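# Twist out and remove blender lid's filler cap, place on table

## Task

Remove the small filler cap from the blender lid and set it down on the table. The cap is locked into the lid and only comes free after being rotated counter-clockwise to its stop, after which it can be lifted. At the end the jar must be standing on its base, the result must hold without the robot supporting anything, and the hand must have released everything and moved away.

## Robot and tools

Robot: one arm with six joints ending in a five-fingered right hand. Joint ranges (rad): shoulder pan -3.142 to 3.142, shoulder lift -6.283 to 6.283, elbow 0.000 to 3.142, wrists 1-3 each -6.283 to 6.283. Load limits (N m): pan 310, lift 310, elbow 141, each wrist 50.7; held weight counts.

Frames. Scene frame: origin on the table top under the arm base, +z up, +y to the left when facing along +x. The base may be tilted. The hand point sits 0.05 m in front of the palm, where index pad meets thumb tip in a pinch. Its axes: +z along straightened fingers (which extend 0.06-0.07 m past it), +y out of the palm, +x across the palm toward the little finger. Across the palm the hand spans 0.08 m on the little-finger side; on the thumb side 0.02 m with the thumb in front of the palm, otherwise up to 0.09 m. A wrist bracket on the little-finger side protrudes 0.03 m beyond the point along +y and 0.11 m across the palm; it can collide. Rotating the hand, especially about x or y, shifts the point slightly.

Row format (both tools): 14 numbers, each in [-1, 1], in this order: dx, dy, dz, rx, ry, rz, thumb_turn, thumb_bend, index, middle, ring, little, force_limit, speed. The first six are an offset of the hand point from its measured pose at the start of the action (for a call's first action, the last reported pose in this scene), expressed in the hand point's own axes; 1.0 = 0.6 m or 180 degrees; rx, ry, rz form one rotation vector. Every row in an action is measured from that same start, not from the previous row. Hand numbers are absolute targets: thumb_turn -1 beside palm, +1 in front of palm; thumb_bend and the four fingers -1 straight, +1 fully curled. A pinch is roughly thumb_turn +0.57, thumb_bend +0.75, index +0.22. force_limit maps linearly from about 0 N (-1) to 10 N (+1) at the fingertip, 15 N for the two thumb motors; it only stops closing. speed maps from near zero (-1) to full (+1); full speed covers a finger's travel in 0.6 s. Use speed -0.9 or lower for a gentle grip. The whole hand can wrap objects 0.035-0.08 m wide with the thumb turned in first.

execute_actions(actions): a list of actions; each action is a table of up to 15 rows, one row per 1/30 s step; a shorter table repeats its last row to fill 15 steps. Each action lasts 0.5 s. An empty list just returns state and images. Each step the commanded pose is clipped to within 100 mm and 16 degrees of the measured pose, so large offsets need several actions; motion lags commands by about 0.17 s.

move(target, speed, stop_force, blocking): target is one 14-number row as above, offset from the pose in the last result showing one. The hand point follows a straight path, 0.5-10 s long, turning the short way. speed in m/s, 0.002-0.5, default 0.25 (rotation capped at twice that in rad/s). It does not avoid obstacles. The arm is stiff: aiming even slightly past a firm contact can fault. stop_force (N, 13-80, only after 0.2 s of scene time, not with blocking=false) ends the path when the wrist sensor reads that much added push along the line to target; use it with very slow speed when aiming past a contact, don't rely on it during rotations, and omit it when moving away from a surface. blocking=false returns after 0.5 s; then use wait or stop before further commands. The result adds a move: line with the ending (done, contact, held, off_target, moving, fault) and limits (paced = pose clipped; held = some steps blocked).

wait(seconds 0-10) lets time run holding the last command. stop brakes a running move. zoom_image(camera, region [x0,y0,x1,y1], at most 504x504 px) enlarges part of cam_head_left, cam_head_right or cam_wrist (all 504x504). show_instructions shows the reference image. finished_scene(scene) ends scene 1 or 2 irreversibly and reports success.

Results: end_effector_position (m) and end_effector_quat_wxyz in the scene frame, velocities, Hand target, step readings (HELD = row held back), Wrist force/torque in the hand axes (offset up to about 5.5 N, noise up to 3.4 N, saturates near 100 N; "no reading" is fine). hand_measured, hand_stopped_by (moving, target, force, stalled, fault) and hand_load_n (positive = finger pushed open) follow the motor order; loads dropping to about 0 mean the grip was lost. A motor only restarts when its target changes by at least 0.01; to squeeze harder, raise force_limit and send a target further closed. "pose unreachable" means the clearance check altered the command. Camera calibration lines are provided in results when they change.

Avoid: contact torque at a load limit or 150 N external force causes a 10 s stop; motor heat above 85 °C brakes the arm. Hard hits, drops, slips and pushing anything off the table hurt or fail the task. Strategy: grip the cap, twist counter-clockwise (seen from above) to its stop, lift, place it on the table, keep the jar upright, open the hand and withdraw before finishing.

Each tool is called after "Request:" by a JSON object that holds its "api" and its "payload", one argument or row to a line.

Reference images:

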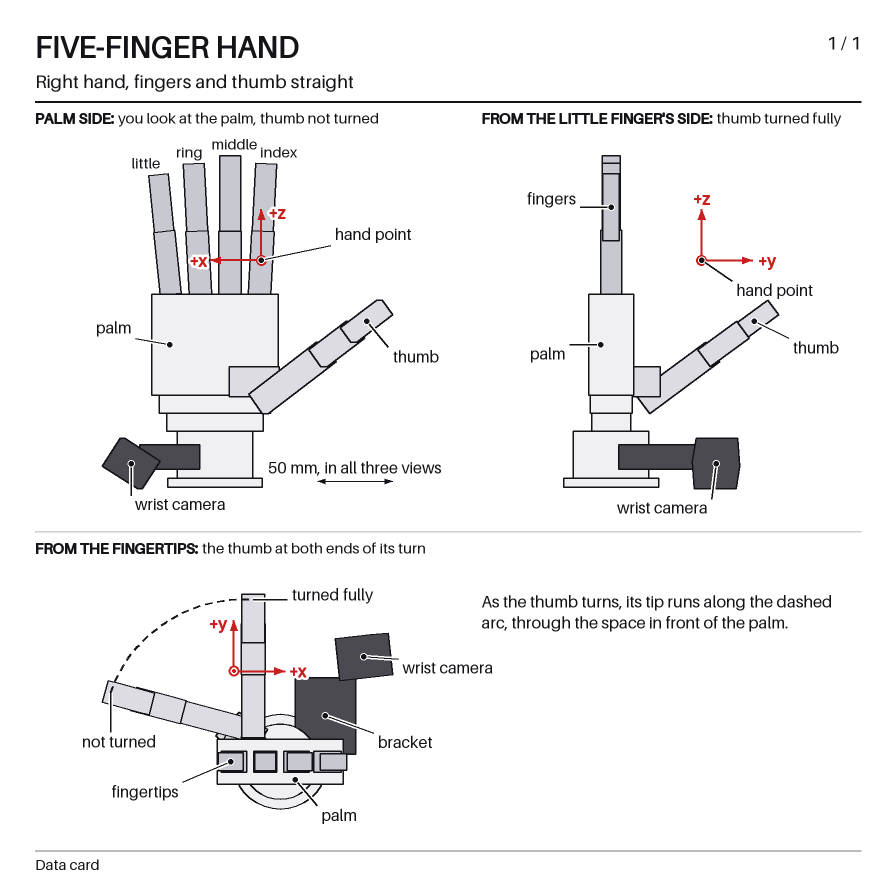

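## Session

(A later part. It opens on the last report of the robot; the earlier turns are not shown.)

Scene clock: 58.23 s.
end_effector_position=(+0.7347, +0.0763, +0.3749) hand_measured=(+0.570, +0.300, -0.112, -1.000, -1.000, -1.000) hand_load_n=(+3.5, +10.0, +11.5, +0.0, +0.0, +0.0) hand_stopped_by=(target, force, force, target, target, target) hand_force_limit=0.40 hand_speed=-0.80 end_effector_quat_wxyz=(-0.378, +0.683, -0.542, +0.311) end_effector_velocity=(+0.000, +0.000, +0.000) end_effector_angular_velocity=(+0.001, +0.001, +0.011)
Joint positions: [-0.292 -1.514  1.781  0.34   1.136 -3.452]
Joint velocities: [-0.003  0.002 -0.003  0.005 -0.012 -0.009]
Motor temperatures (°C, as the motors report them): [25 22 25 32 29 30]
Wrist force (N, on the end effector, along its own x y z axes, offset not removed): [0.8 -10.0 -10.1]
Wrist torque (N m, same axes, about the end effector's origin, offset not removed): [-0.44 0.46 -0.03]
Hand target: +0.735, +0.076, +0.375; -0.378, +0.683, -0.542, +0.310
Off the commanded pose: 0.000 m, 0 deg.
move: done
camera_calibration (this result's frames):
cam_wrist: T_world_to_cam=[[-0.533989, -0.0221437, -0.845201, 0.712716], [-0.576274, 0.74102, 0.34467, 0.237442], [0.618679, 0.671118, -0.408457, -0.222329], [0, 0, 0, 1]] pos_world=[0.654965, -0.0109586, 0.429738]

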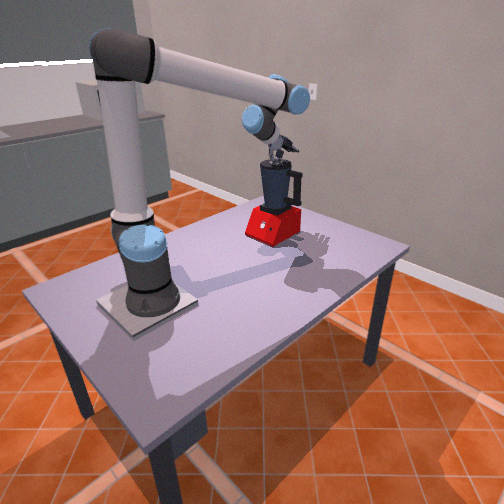

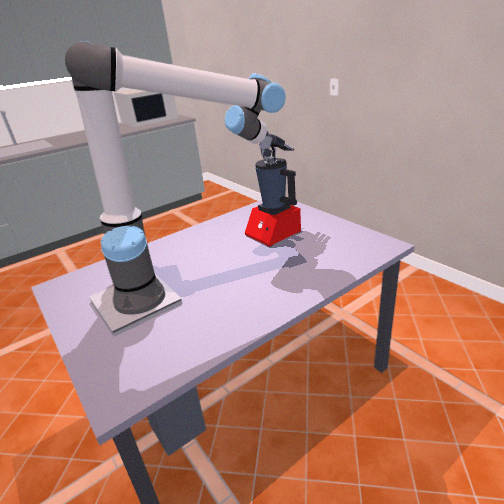

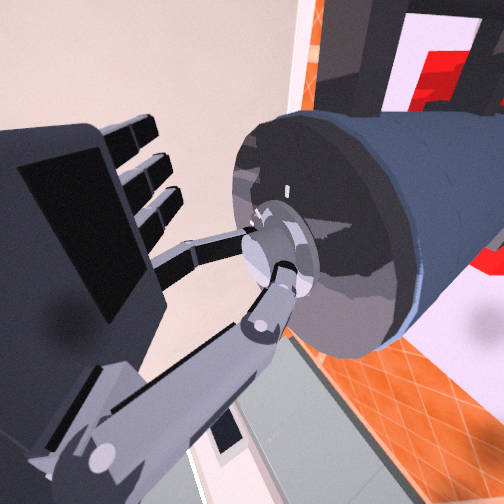

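Request:
{"api": "move", "payload": {
  "target": [-0.001,-0.004,0.001,0.0026,-0.15,-0.092,0.57,0.55,0.3,-1,-1,-1,0.4,-0.8],
  "speed": 0.15
}}

Request:
{"api": "zoom_image", "payload": {
  "camera": "cam_wrist",
  "region": [210, 160, 350, 300]
}}

Request:
{"api": "move", "payload": {
  "target": [0,-0.014,-0.0087,0,0,0,0.57,0.55,0.3,-1,-1,-1,0.4,-0.8],
  "speed": 0.02
}}

Scene clock: 63.60 s.
end_effector_position=(+0.7363, +0.0772, +0.3765) hand_measured=(+0.570, +0.300, -0.112, -1.000, -1.000, -1.000) hand_load_n=(+3.0, +9.5, +12.5, +0.0, +0.0, +0.0) hand_stopped_by=(target, force, force, target, target, target) hand_force_limit=0.40 hand_speed=-0.80 end_effector_quat_wxyz=(-0.448, +0.805, -0.336, +0.197) end_effector_velocity=(-0.000, -0.000, +0.000) end_effector_angular_velocity=(-0.001, +0.002, +0.013)
Joint positions: [-0.395 -1.331  1.626  0.706  0.668 -4.055]
Joint velocities: [-0.001  0.006 -0.005  0.017 -0.006 -0.02 ]
Motor temperatures (°C, as the motors report them): [25 22 25 32 29 30]
Wrist force (N, on the end effector, along its own x y z axes, offset not removed): [-0.2 -0.6 -1.8]
Wrist torque (N m, same axes, about the end effector's origin, offset not removed): [-0.64 0.13 0.19]
Hand target: +0.736, +0.077, +0.377; -0.448, +0.805, -0.335, +0.196
Off the commanded pose: 0.000 m, 0 deg.
move: done
camera_calibration (this result's frames):
cam_wrist: T_world_to_cam=[[-0.442251, -0.298692, -0.845694, 0.668945], [-0.879437, 0.329537, 0.343507, 0.492507], [0.176084, 0.89565, -0.408418, 0.0851908], [0, 0, 0, 1]] pos_world=[0.713969, -0.0387916, 0.431337]

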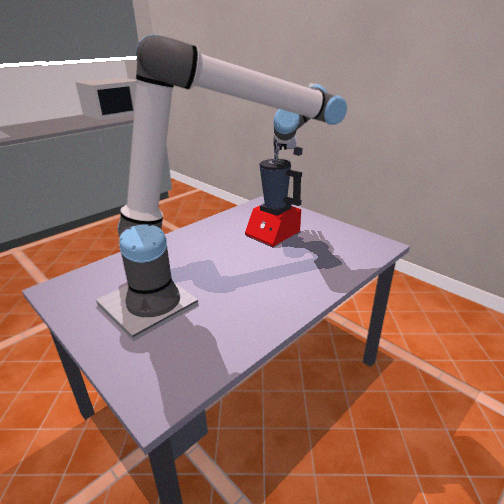

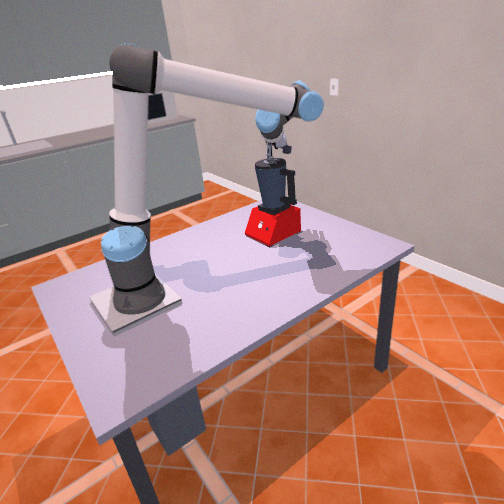

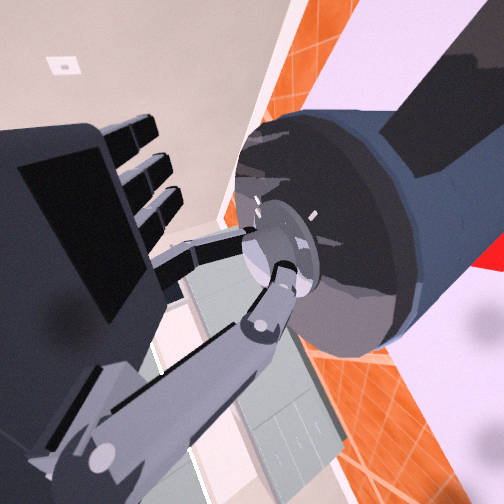

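Region (210, 160, 350, 300) of cam_wrist's 504x504 image, scaled by 3.600, with more detail than that image has.

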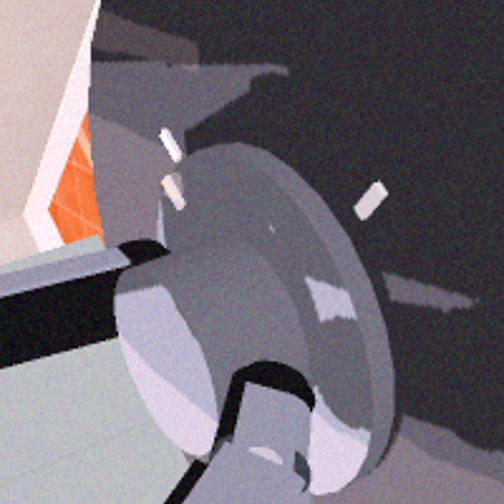

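Scene clock: 64.40 s.
end_effector_position=(+0.7361, +0.0772, +0.3862) hand_measured=(+0.570, +0.300, -0.112, -1.000, -1.000, -1.000) hand_load_n=(-0.5, +9.0, +12.5, +0.0, +0.0, +0.0) hand_stopped_by=(target, force, force, target, target, target) hand_force_limit=0.40 hand_speed=-0.80 end_effector_quat_wxyz=(-0.448, +0.805, -0.336, +0.197) end_effector_velocity=(+0.000, -0.000, +0.002) end_effector_angular_velocity=(-0.001, -0.001, +0.000)
Joint positions: [-0.395 -1.336  1.614  0.722  0.668 -4.055]
Joint velocities: [ 0.    -0.001 -0.003  0.003  0.    -0.   ]
Motor temperatures (°C, as the motors report them): [25 22 25 32 29 30]
Wrist force (N, on the end effector, along its own x y z axes, offset not removed): [0.6 0.1 -2.6]
Wrist torque (N m, same axes, about the end effector's origin, offset not removed): [-0.54 0.08 -0.01]
Hand target: +0.736, +0.077, +0.386; -0.448, +0.805, -0.336, +0.197
Off the commanded pose: 0.000 m, 0 deg.
move: done
camera_calibration (this result's frames):
cam_wrist: T_world_to_cam=[[-0.442276, -0.298639, -0.845699, 0.677098], [-0.879412, 0.329589, 0.34352, 0.489034], [0.176144, 0.895648, -0.408396, 0.089106], [0, 0, 0, 1]] pos_world=[0.713831, -0.03878, 0.441018]

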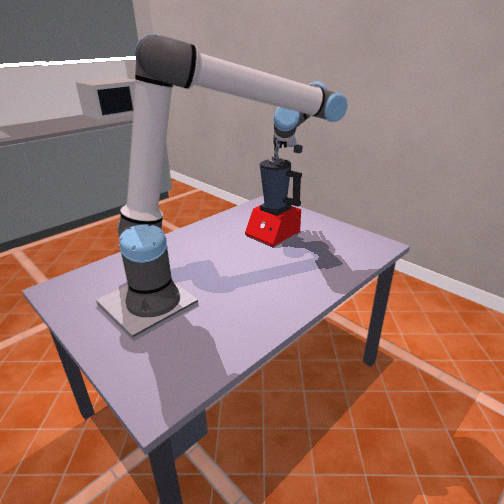

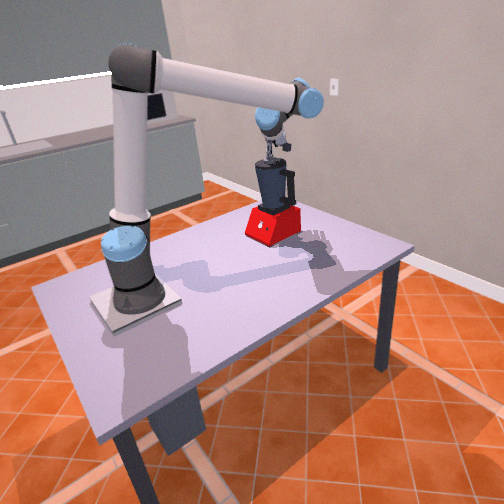

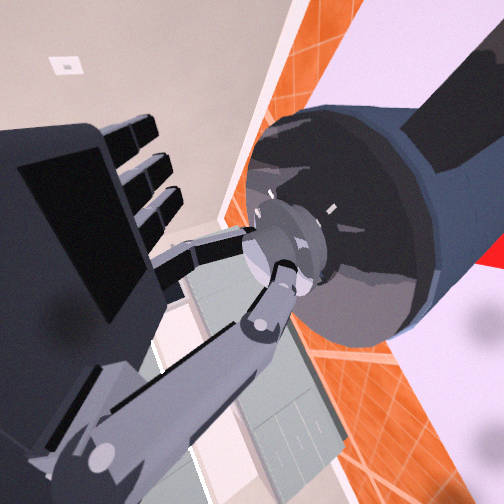

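Request:
{"api": "move", "payload": {
  "target": [0.001,-0.071,-0.0435,0,0,0,0.57,0.55,0.3,-1,-1,-1,0.4,-0.8],
  "speed": 0.08
}}

Request:
{"api": "move", "payload": {
  "target": [0.277,0.205,-0.327,-0.005,0.284,0.174,0.57,0.55,0.3,-1,-1,-1,0.4,-0.8],
  "speed": 0.3
}}

Request:
{"api": "move", "payload": {
  "target": [-0.009,0.49,0.30,0,0,0,0.57,0.55,0.3,-1,-1,-1,0.4,-0.8],
  "speed": 0.3
}}

Request:
{"api": "zoom_image", "payload": {
  "camera": "cam_head_right",
  "region": [270, 200, 350, 280]
}}

Scene clock: 70.73 s.
end_effector_position=(+0.7361, +0.0773, +0.4360) hand_measured=(+0.570, +0.300, -0.112, -1.000, -1.000, -1.000) hand_load_n=(-0.5, +9.0, +13.0, +0.0, +0.0, +0.0) hand_stopped_by=(target, force, force, target, target, target) hand_force_limit=0.40 hand_speed=-0.80 end_effector_quat_wxyz=(-0.448, +0.805, -0.336, +0.197) end_effector_velocity=(+0.000, +0.000, +0.002) end_effector_angular_velocity=(+0.000, -0.001, +0.002)
Joint positions: [-0.394 -1.355  1.549  0.806  0.668 -4.054]
Joint velocities: [ 0.    -0.    -0.003  0.004 -0.001 -0.001]
Motor temperatures (°C, as the motors report them): [25 22 25 32 29 30]
Wrist force (N, on the end effector, along its own x y z axes, offset not removed): [-4.3 -2.4 -0.6]
Wrist torque (N m, same axes, about the end effector's origin, offset not removed): [-0.59 0.65 -0.12]
Hand target: +0.736, +0.077, +0.436; -0.448, +0.805, -0.336, +0.197
Off the commanded pose: 0.000 m, 0 deg.
move: done
camera_calibration (this result's frames):
cam_wrist: T_world_to_cam=[[-0.44229, -0.298597, -0.845707, 0.719157], [-0.879398, 0.329613, 0.343532, 0.471867], [0.176178, 0.895654, -0.40837, 0.109352], [0, 0, 0, 1]] pos_world=[0.713769, -0.0387365, 0.490751]

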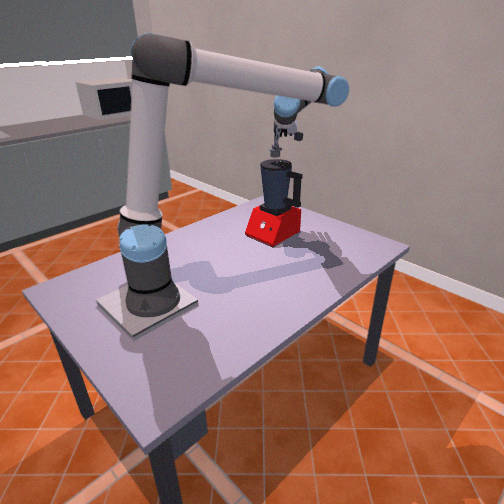

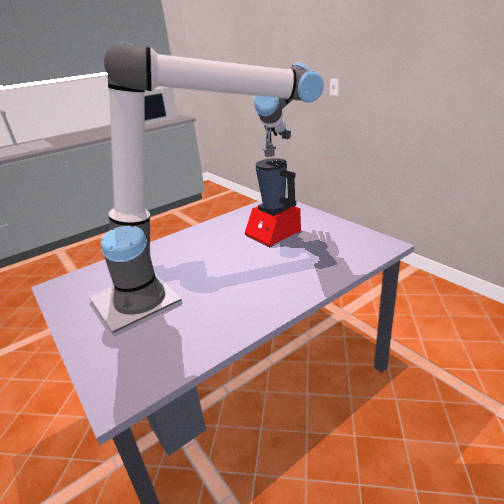

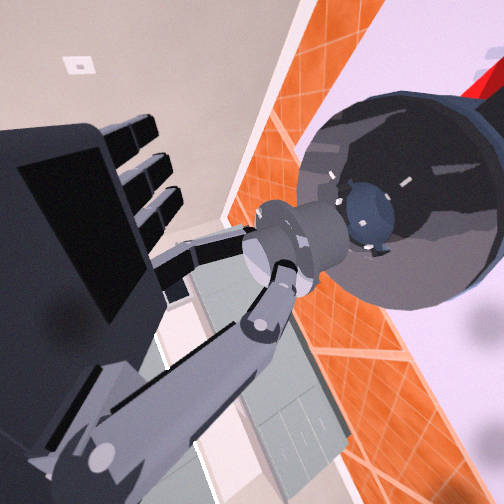

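Scene clock: 73.03 s.
end_effector_position=(+0.6857, -0.2030, +0.4357) hand_measured=(+0.570, +0.300, -0.112, -1.000, -1.000, -1.000) hand_load_n=(-0.5, +9.0, +13.0, +0.0, +0.0, +0.0) hand_stopped_by=(target, force, force, target, target, target) hand_force_limit=0.40 hand_speed=-0.80 end_effector_quat_wxyz=(+0.290, -0.530, +0.693, -0.394) end_effector_velocity=(-0.000, -0.002, +0.000) end_effector_angular_velocity=(-0.002, +0.000, -0.008)
Joint positions: [-0.671 -1.593  1.748  0.424  1.23  -3.38 ]
Joint velocities: [-0.001 -0.    -0.001 -0.001  0.007  0.003]
Motor temperatures (°C, as the motors report them): [25 22 25 32 29 30]
Wrist force (N, on the end effector, along its own x y z axes, offset not removed): [-2.9 -1.1 -1.4]
Wrist torque (N m, same axes, about the end effector's origin, offset not removed): [-0.34 0.38 -0.10]
Hand target: +0.686, -0.203, +0.436; +0.290, -0.530, +0.693, -0.394
Off the commanded pose: 0.000 m, 0 deg.
move: done
camera_calibration (this result's frames):
cam_wrist: T_world_to_cam=[[-0.481271, 0.233331, -0.844947, 0.747409], [-0.155616, 0.925868, 0.344314, 0.144456], [0.862648, 0.297196, -0.409283, -0.222656], [0, 0, 0, 1]] pos_world=[0.57426, -0.241968, 0.490653]

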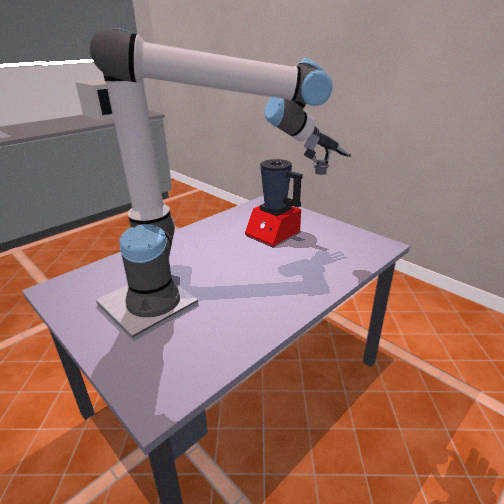

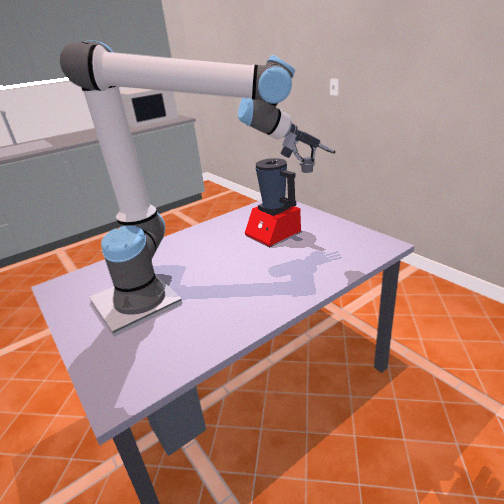

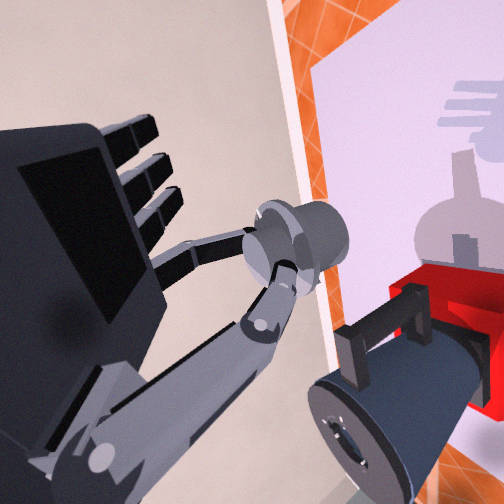

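Scene clock: 74.87 s.
end_effector_position=(+0.6852, -0.2023, +0.0913) hand_measured=(+0.570, +0.300, -0.112, -1.000, -1.000, -1.000) hand_load_n=(-0.5, +9.0, +13.0, +0.0, +0.0, +0.0) hand_stopped_by=(target, force, force, target, target, target) hand_force_limit=0.40 hand_speed=-0.80 end_effector_quat_wxyz=(+0.290, -0.530, +0.693, -0.394) end_effector_velocity=(+0.000, +0.000, -0.002) end_effector_angular_velocity=(-0.000, -0.000, +0.000)
Joint positions: [-0.671 -1.311  2.117 -0.226  1.229 -3.38 ]
Joint velocities: [ 0.001  0.003  0.001 -0.004 -0.     0.   ]
Motor temperatures (°C, as the motors report them): [25 22 25 32 29 30]
Wrist force (N, on the end effector, along its own x y z axes, offset not removed): [-0.9 -3.1 -1.9]
Wrist torque (N m, same axes, about the end effector's origin, offset not removed): [-0.52 0.08 0.10]
Hand target: +0.685, -0.202, +0.091; +0.290, -0.530, +0.693, -0.394
Off the commanded pose: 0.001 m, 0 deg.
move: done
camera_calibration (this result's frames):
cam_wrist: T_world_to_cam=[[-0.481292, 0.23335, -0.844929, 0.455942], [-0.155574, 0.925871, 0.344323, 0.262317], [0.862644, 0.29717, -0.409311, -0.363406], [0, 0, 0, 1]] pos_world=[0.573741, -0.241273, 0.146171]

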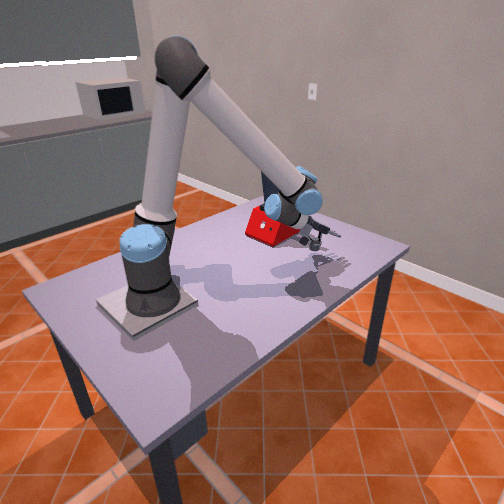

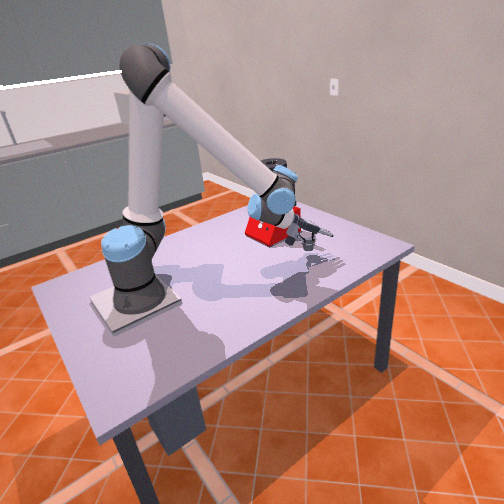

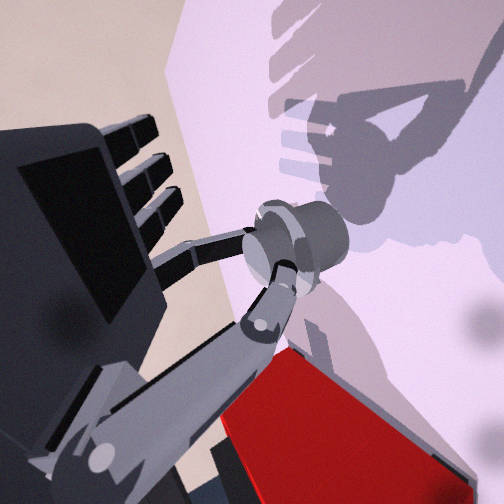

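Region (270, 200, 350, 280) of cam_head_right's 504x504 image, scaled by 6.300, with more detail than that image has.

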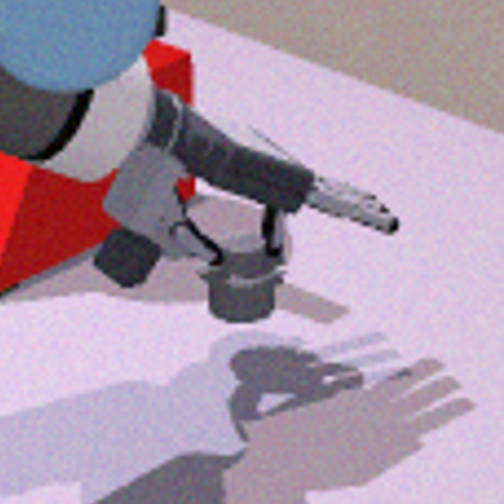

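Request:
{"api": "move", "payload": {
  "target": [0,0.043,0.026,0,0,0,0.57,0.55,0.3,-1,-1,-1,0.4,-0.8],
  "speed": 0.08
}}

Request:
{"api": "move", "payload": {
  "target": [0,0.05,0.031,0,0,0,0.57,0.55,0.3,-1,-1,-1,0.4,-0.8],
  "speed": 0.01,
  "stop_force": 13
}}

Scene clock: 78.23 s.
end_effector_position=(+0.6849, -0.2027, +0.0614) hand_measured=(+0.570, +0.300, -0.112, -1.000, -1.000, -1.000) hand_load_n=(-0.5, +9.0, +13.0, +0.0, +0.0, +0.0) hand_stopped_by=(target, force, force, target, target, target) hand_force_limit=0.40 hand_speed=-0.80 end_effector_quat_wxyz=(+0.290, -0.530, +0.693, -0.394) end_effector_velocity=(+0.000, -0.000, -0.002) end_effector_angular_velocity=(-0.001, -0.001, +0.000)
Joint positions: [-0.672 -1.268  2.134 -0.285  1.229 -3.381]
Joint velocities: [-0.     0.003  0.001 -0.005 -0.     0.   ]
Motor temperatures (°C, as the motors report them): [25 22 25 32 29 30]
Wrist force (N, on the end effector, along its own x y z axes, offset not removed): [-2.9 -3.6 1.0]
Wrist torque (N m, same axes, about the end effector's origin, offset not removed): [-0.81 0.25 0.02]
Hand target: +0.685, -0.203, +0.061; +0.290, -0.530, +0.693, -0.394
Off the commanded pose: 0.000 m, 0 deg.
move: done
camera_calibration (this result's frames):
cam_wrist: T_world_to_cam=[[-0.481322, 0.233327, -0.844919, 0.430617], [-0.155592, 0.925871, 0.344318, 0.272878], [0.862624, 0.29719, -0.409338, -0.375236], [0, 0, 0, 1]] pos_world=[0.57341, -0.241608, 0.116281]

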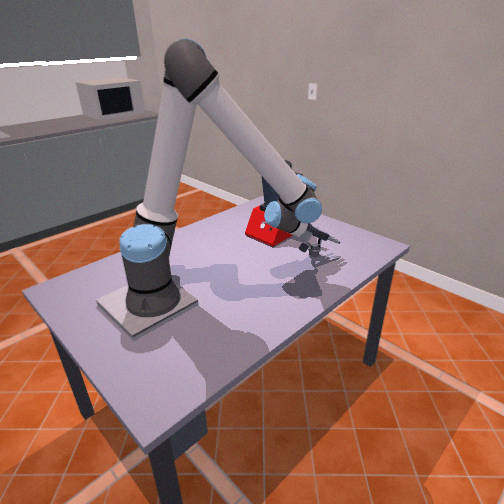

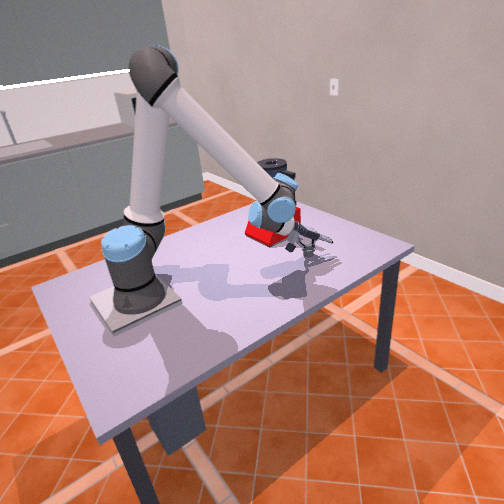

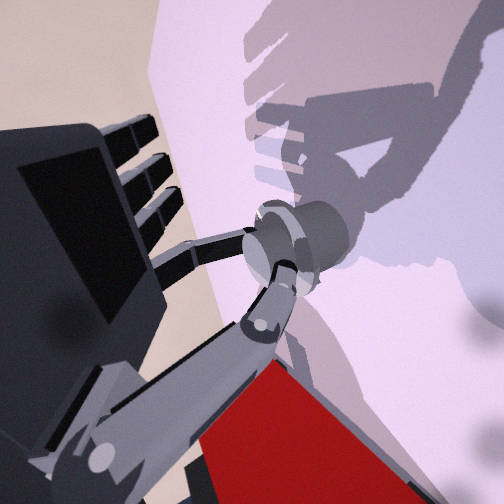

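Scene clock: 79.40 s.
end_effector_position=(+0.6848, -0.2027, +0.0533) hand_measured=(+0.570, +0.300, -0.112, -1.000, -1.000, -1.000) hand_load_n=(+0.0, +8.0, +14.0, +0.0, +0.0, +0.0) hand_stopped_by=(target, force, force, target, target, target) hand_force_limit=0.40 hand_speed=-0.80 end_effector_quat_wxyz=(+0.290, -0.530, +0.693, -0.393) end_effector_velocity=(-0.000, +0.001, +0.002) end_effector_angular_velocity=(+0.001, +0.001, +0.001)
Joint positions: [-0.672 -1.256  2.138 -0.301  1.228 -3.381]
Joint velocities: [ 0.    -0.003 -0.001  0.006 -0.001 -0.001]
Motor temperatures (°C, as the motors report them): [25 22 25 32 29 30]
Wrist force (N, on the end effector, along its own x y z axes, offset not removed): [-0.9 -8.5 -2.2]
Wrist torque (N m, same axes, about the end effector's origin, offset not removed): [-0.62 0.11 -0.05]
Hand target: +0.685, -0.203, +0.054; +0.290, -0.530, +0.693, -0.394
Off the commanded pose: 0.027 m, 0 deg.
move: contact
camera_calibration (this result's frames):
cam_wrist: T_world_to_cam=[[-0.481454, 0.23344, -0.844812, 0.423893], [-0.155595, 0.925805, 0.344493, 0.275628], [0.86255, 0.297306, -0.409411, -0.378352], [0, 0, 0, 1]] pos_world=[0.573319, -0.241645, 0.108258]

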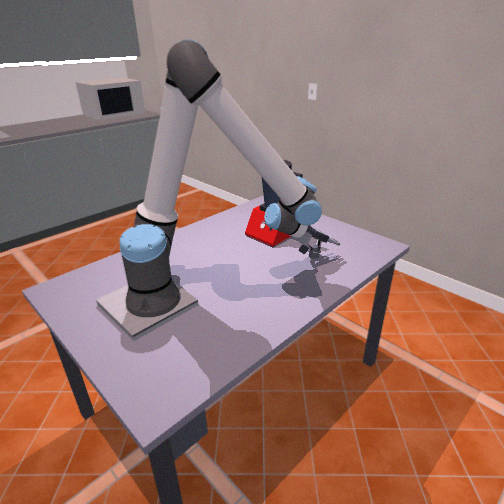

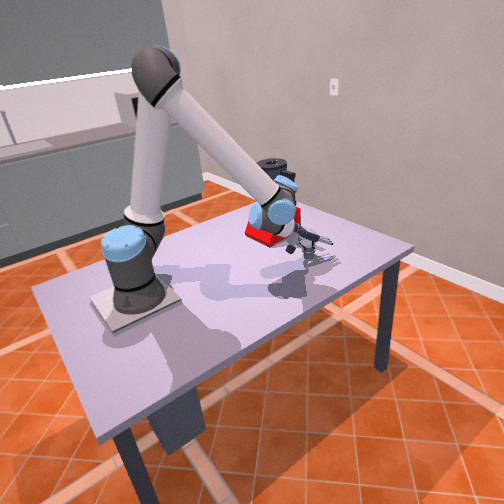

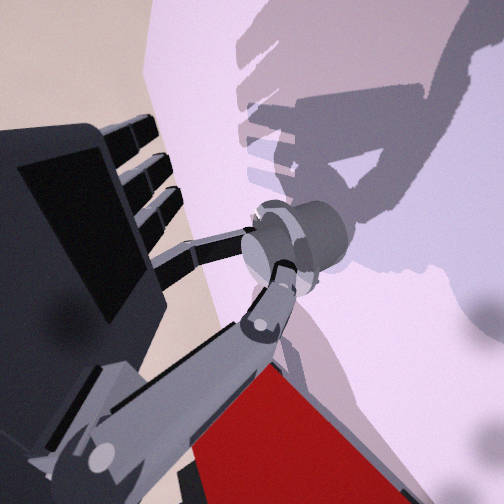

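Request:
{"api": "execute_actions", "payload": {
  "actions": [
    [[0,-0.001,-0.001,0,0,0,0.57,0.2,-0.35,-1,-1,-1,0.4,-0.6]]
  ]
}}

Request:
{"api": "move", "payload": {
  "target": [0.1,-0.28,-0.2,0,0,0,0.57,0.2,-0.35,-1,-1,-1,0.4,-0.6]
}}

Scene clock: 81.63 s.
end_effector_position=(+0.6846, -0.2026, +0.0542) hand_measured=(+0.570, +0.200, -0.350, -1.000, -1.000, -1.000) hand_load_n=(+0.0, +0.0, +0.0, +0.0, +0.0, +0.0) hand_stopped_by=(target, target, moving, target, target, target) hand_force_limit=0.40 hand_speed=-0.60 end_effector_quat_wxyz=(+0.290, -0.530, +0.693, -0.393) end_effector_velocity=(-0.000, +0.001, -0.000) end_effector_angular_velocity=(+0.001, -0.000, +0.002)
Joint positions: [-0.672 -1.258  2.138 -0.299  1.228 -3.381]
Joint velocities: [-0.    -0.     0.001 -0.    -0.002 -0.001]
Motor temperatures (°C, as the motors report them): [25 22 25 32 29 30]
Wrist force (N, on the end effector, along its own x y z axes, offset not removed): [-0.1 -3.4 -0.2]
Wrist torque (N m, same axes, about the end effector's origin, offset not removed): [-0.65 -0.11 0.14]
Hand target: +0.685, -0.203, +0.054; +0.290, -0.530, +0.693, -0.393
Off the commanded pose: 0.000 m, 0 deg.
Step readings (end_effector_position):
0: (+0.6849, -0.2028, +0.0538)
1: (+0.6849, -0.2028, +0.0538)
2: (+0.6849, -0.2028, +0.0539)
4: (+0.6849, -0.2028, +0.0541)
8: (+0.6847, -0.2027, +0.0542)
15: end_effector_position above
camera_calibration (this result's frames):
cam_wrist: T_world_to_cam=[[-0.481457, 0.233433, -0.844813, 0.424492], [-0.15551, 0.925837, 0.344445, 0.27522], [0.862564, 0.297212, -0.40945, -0.377906], [0, 0, 0, 1]] pos_world=[0.573142, -0.241581, 0.109084]

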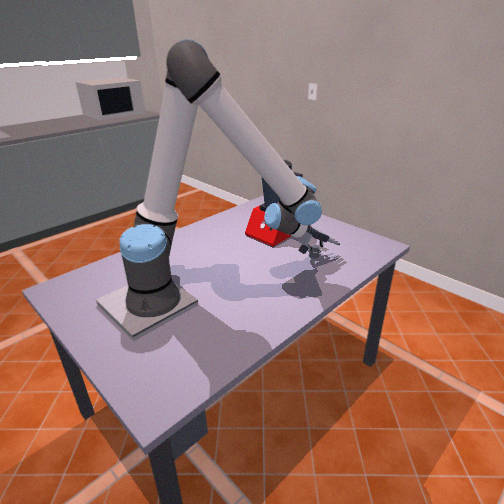

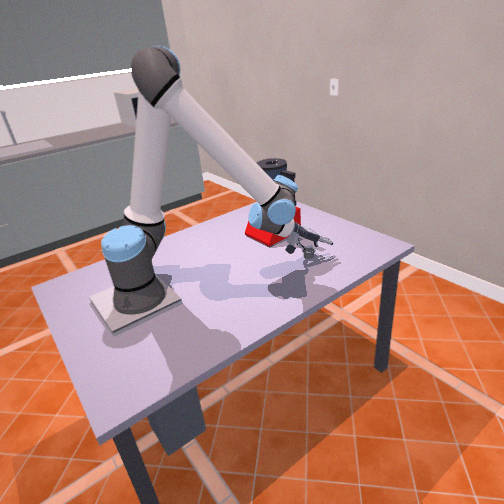

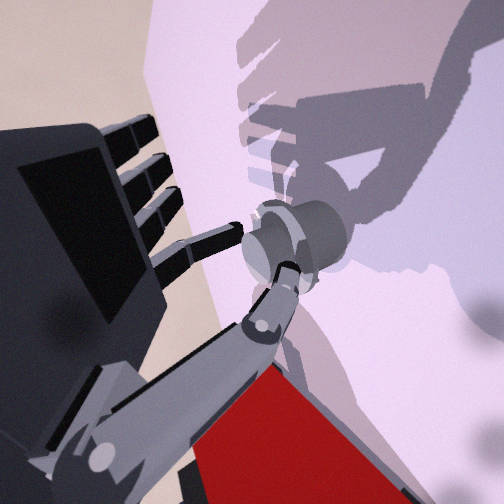

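Scene clock: 83.10 s.
end_effector_position=(+0.6555, -0.2537, +0.2606) hand_measured=(+0.570, +0.200, -0.350, -1.000, -1.000, -1.000) hand_load_n=(+0.0, +0.0, +0.0, +0.0, +0.0, +0.0) hand_stopped_by=(target, target, target, target, target, target) hand_force_limit=0.40 hand_speed=-0.60 end_effector_quat_wxyz=(+0.290, -0.530, +0.693, -0.394) end_effector_velocity=(-0.000, -0.001, +0.002) end_effector_angular_velocity=(+0.000, +0.001, +0.001)
Joint positions: [-0.791 -1.506  1.986  0.127  1.13  -3.453]
Joint velocities: [-0.001 -0.002 -0.003  0.006 -0.001 -0.002]
Motor temperatures (°C, as the motors report them): [25 22 25 32 29 30]
Wrist force (N, on the end effector, along its own x y z axes, offset not removed): [-0.6 -3.4 -0.1]
Wrist torque (N m, same axes, about the end effector's origin, offset not removed): [-0.62 0.10 0.01]
Hand target: +0.655, -0.254, +0.261; +0.290, -0.530, +0.693, -0.393
Off the commanded pose: 0.001 m, 0 deg.
move: done
camera_calibration (this result's frames):
cam_wrist: T_world_to_cam=[[-0.481521, 0.233241, -0.844829, 0.596806], [-0.155434, 0.925932, 0.344223, 0.246888], [0.862542, 0.297066, -0.409602, -0.253045], [0, 0, 0, 1]] pos_world=[0.544012, -0.29263, 0.315567]

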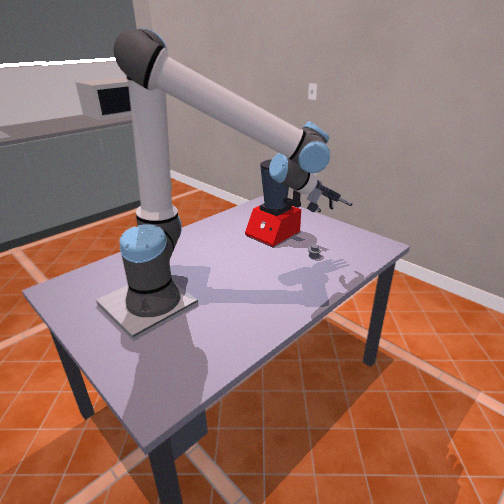

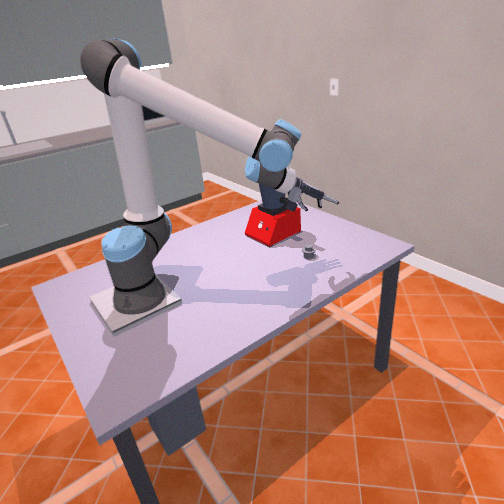

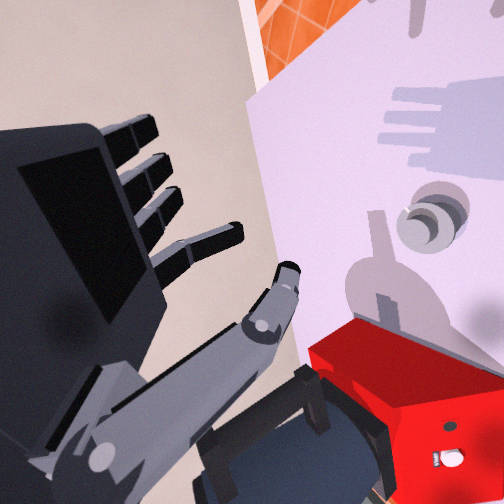

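Request:
{"api": "finished_scene", "payload": {
  "scene": 1
}}

The scene is finished: the task was done.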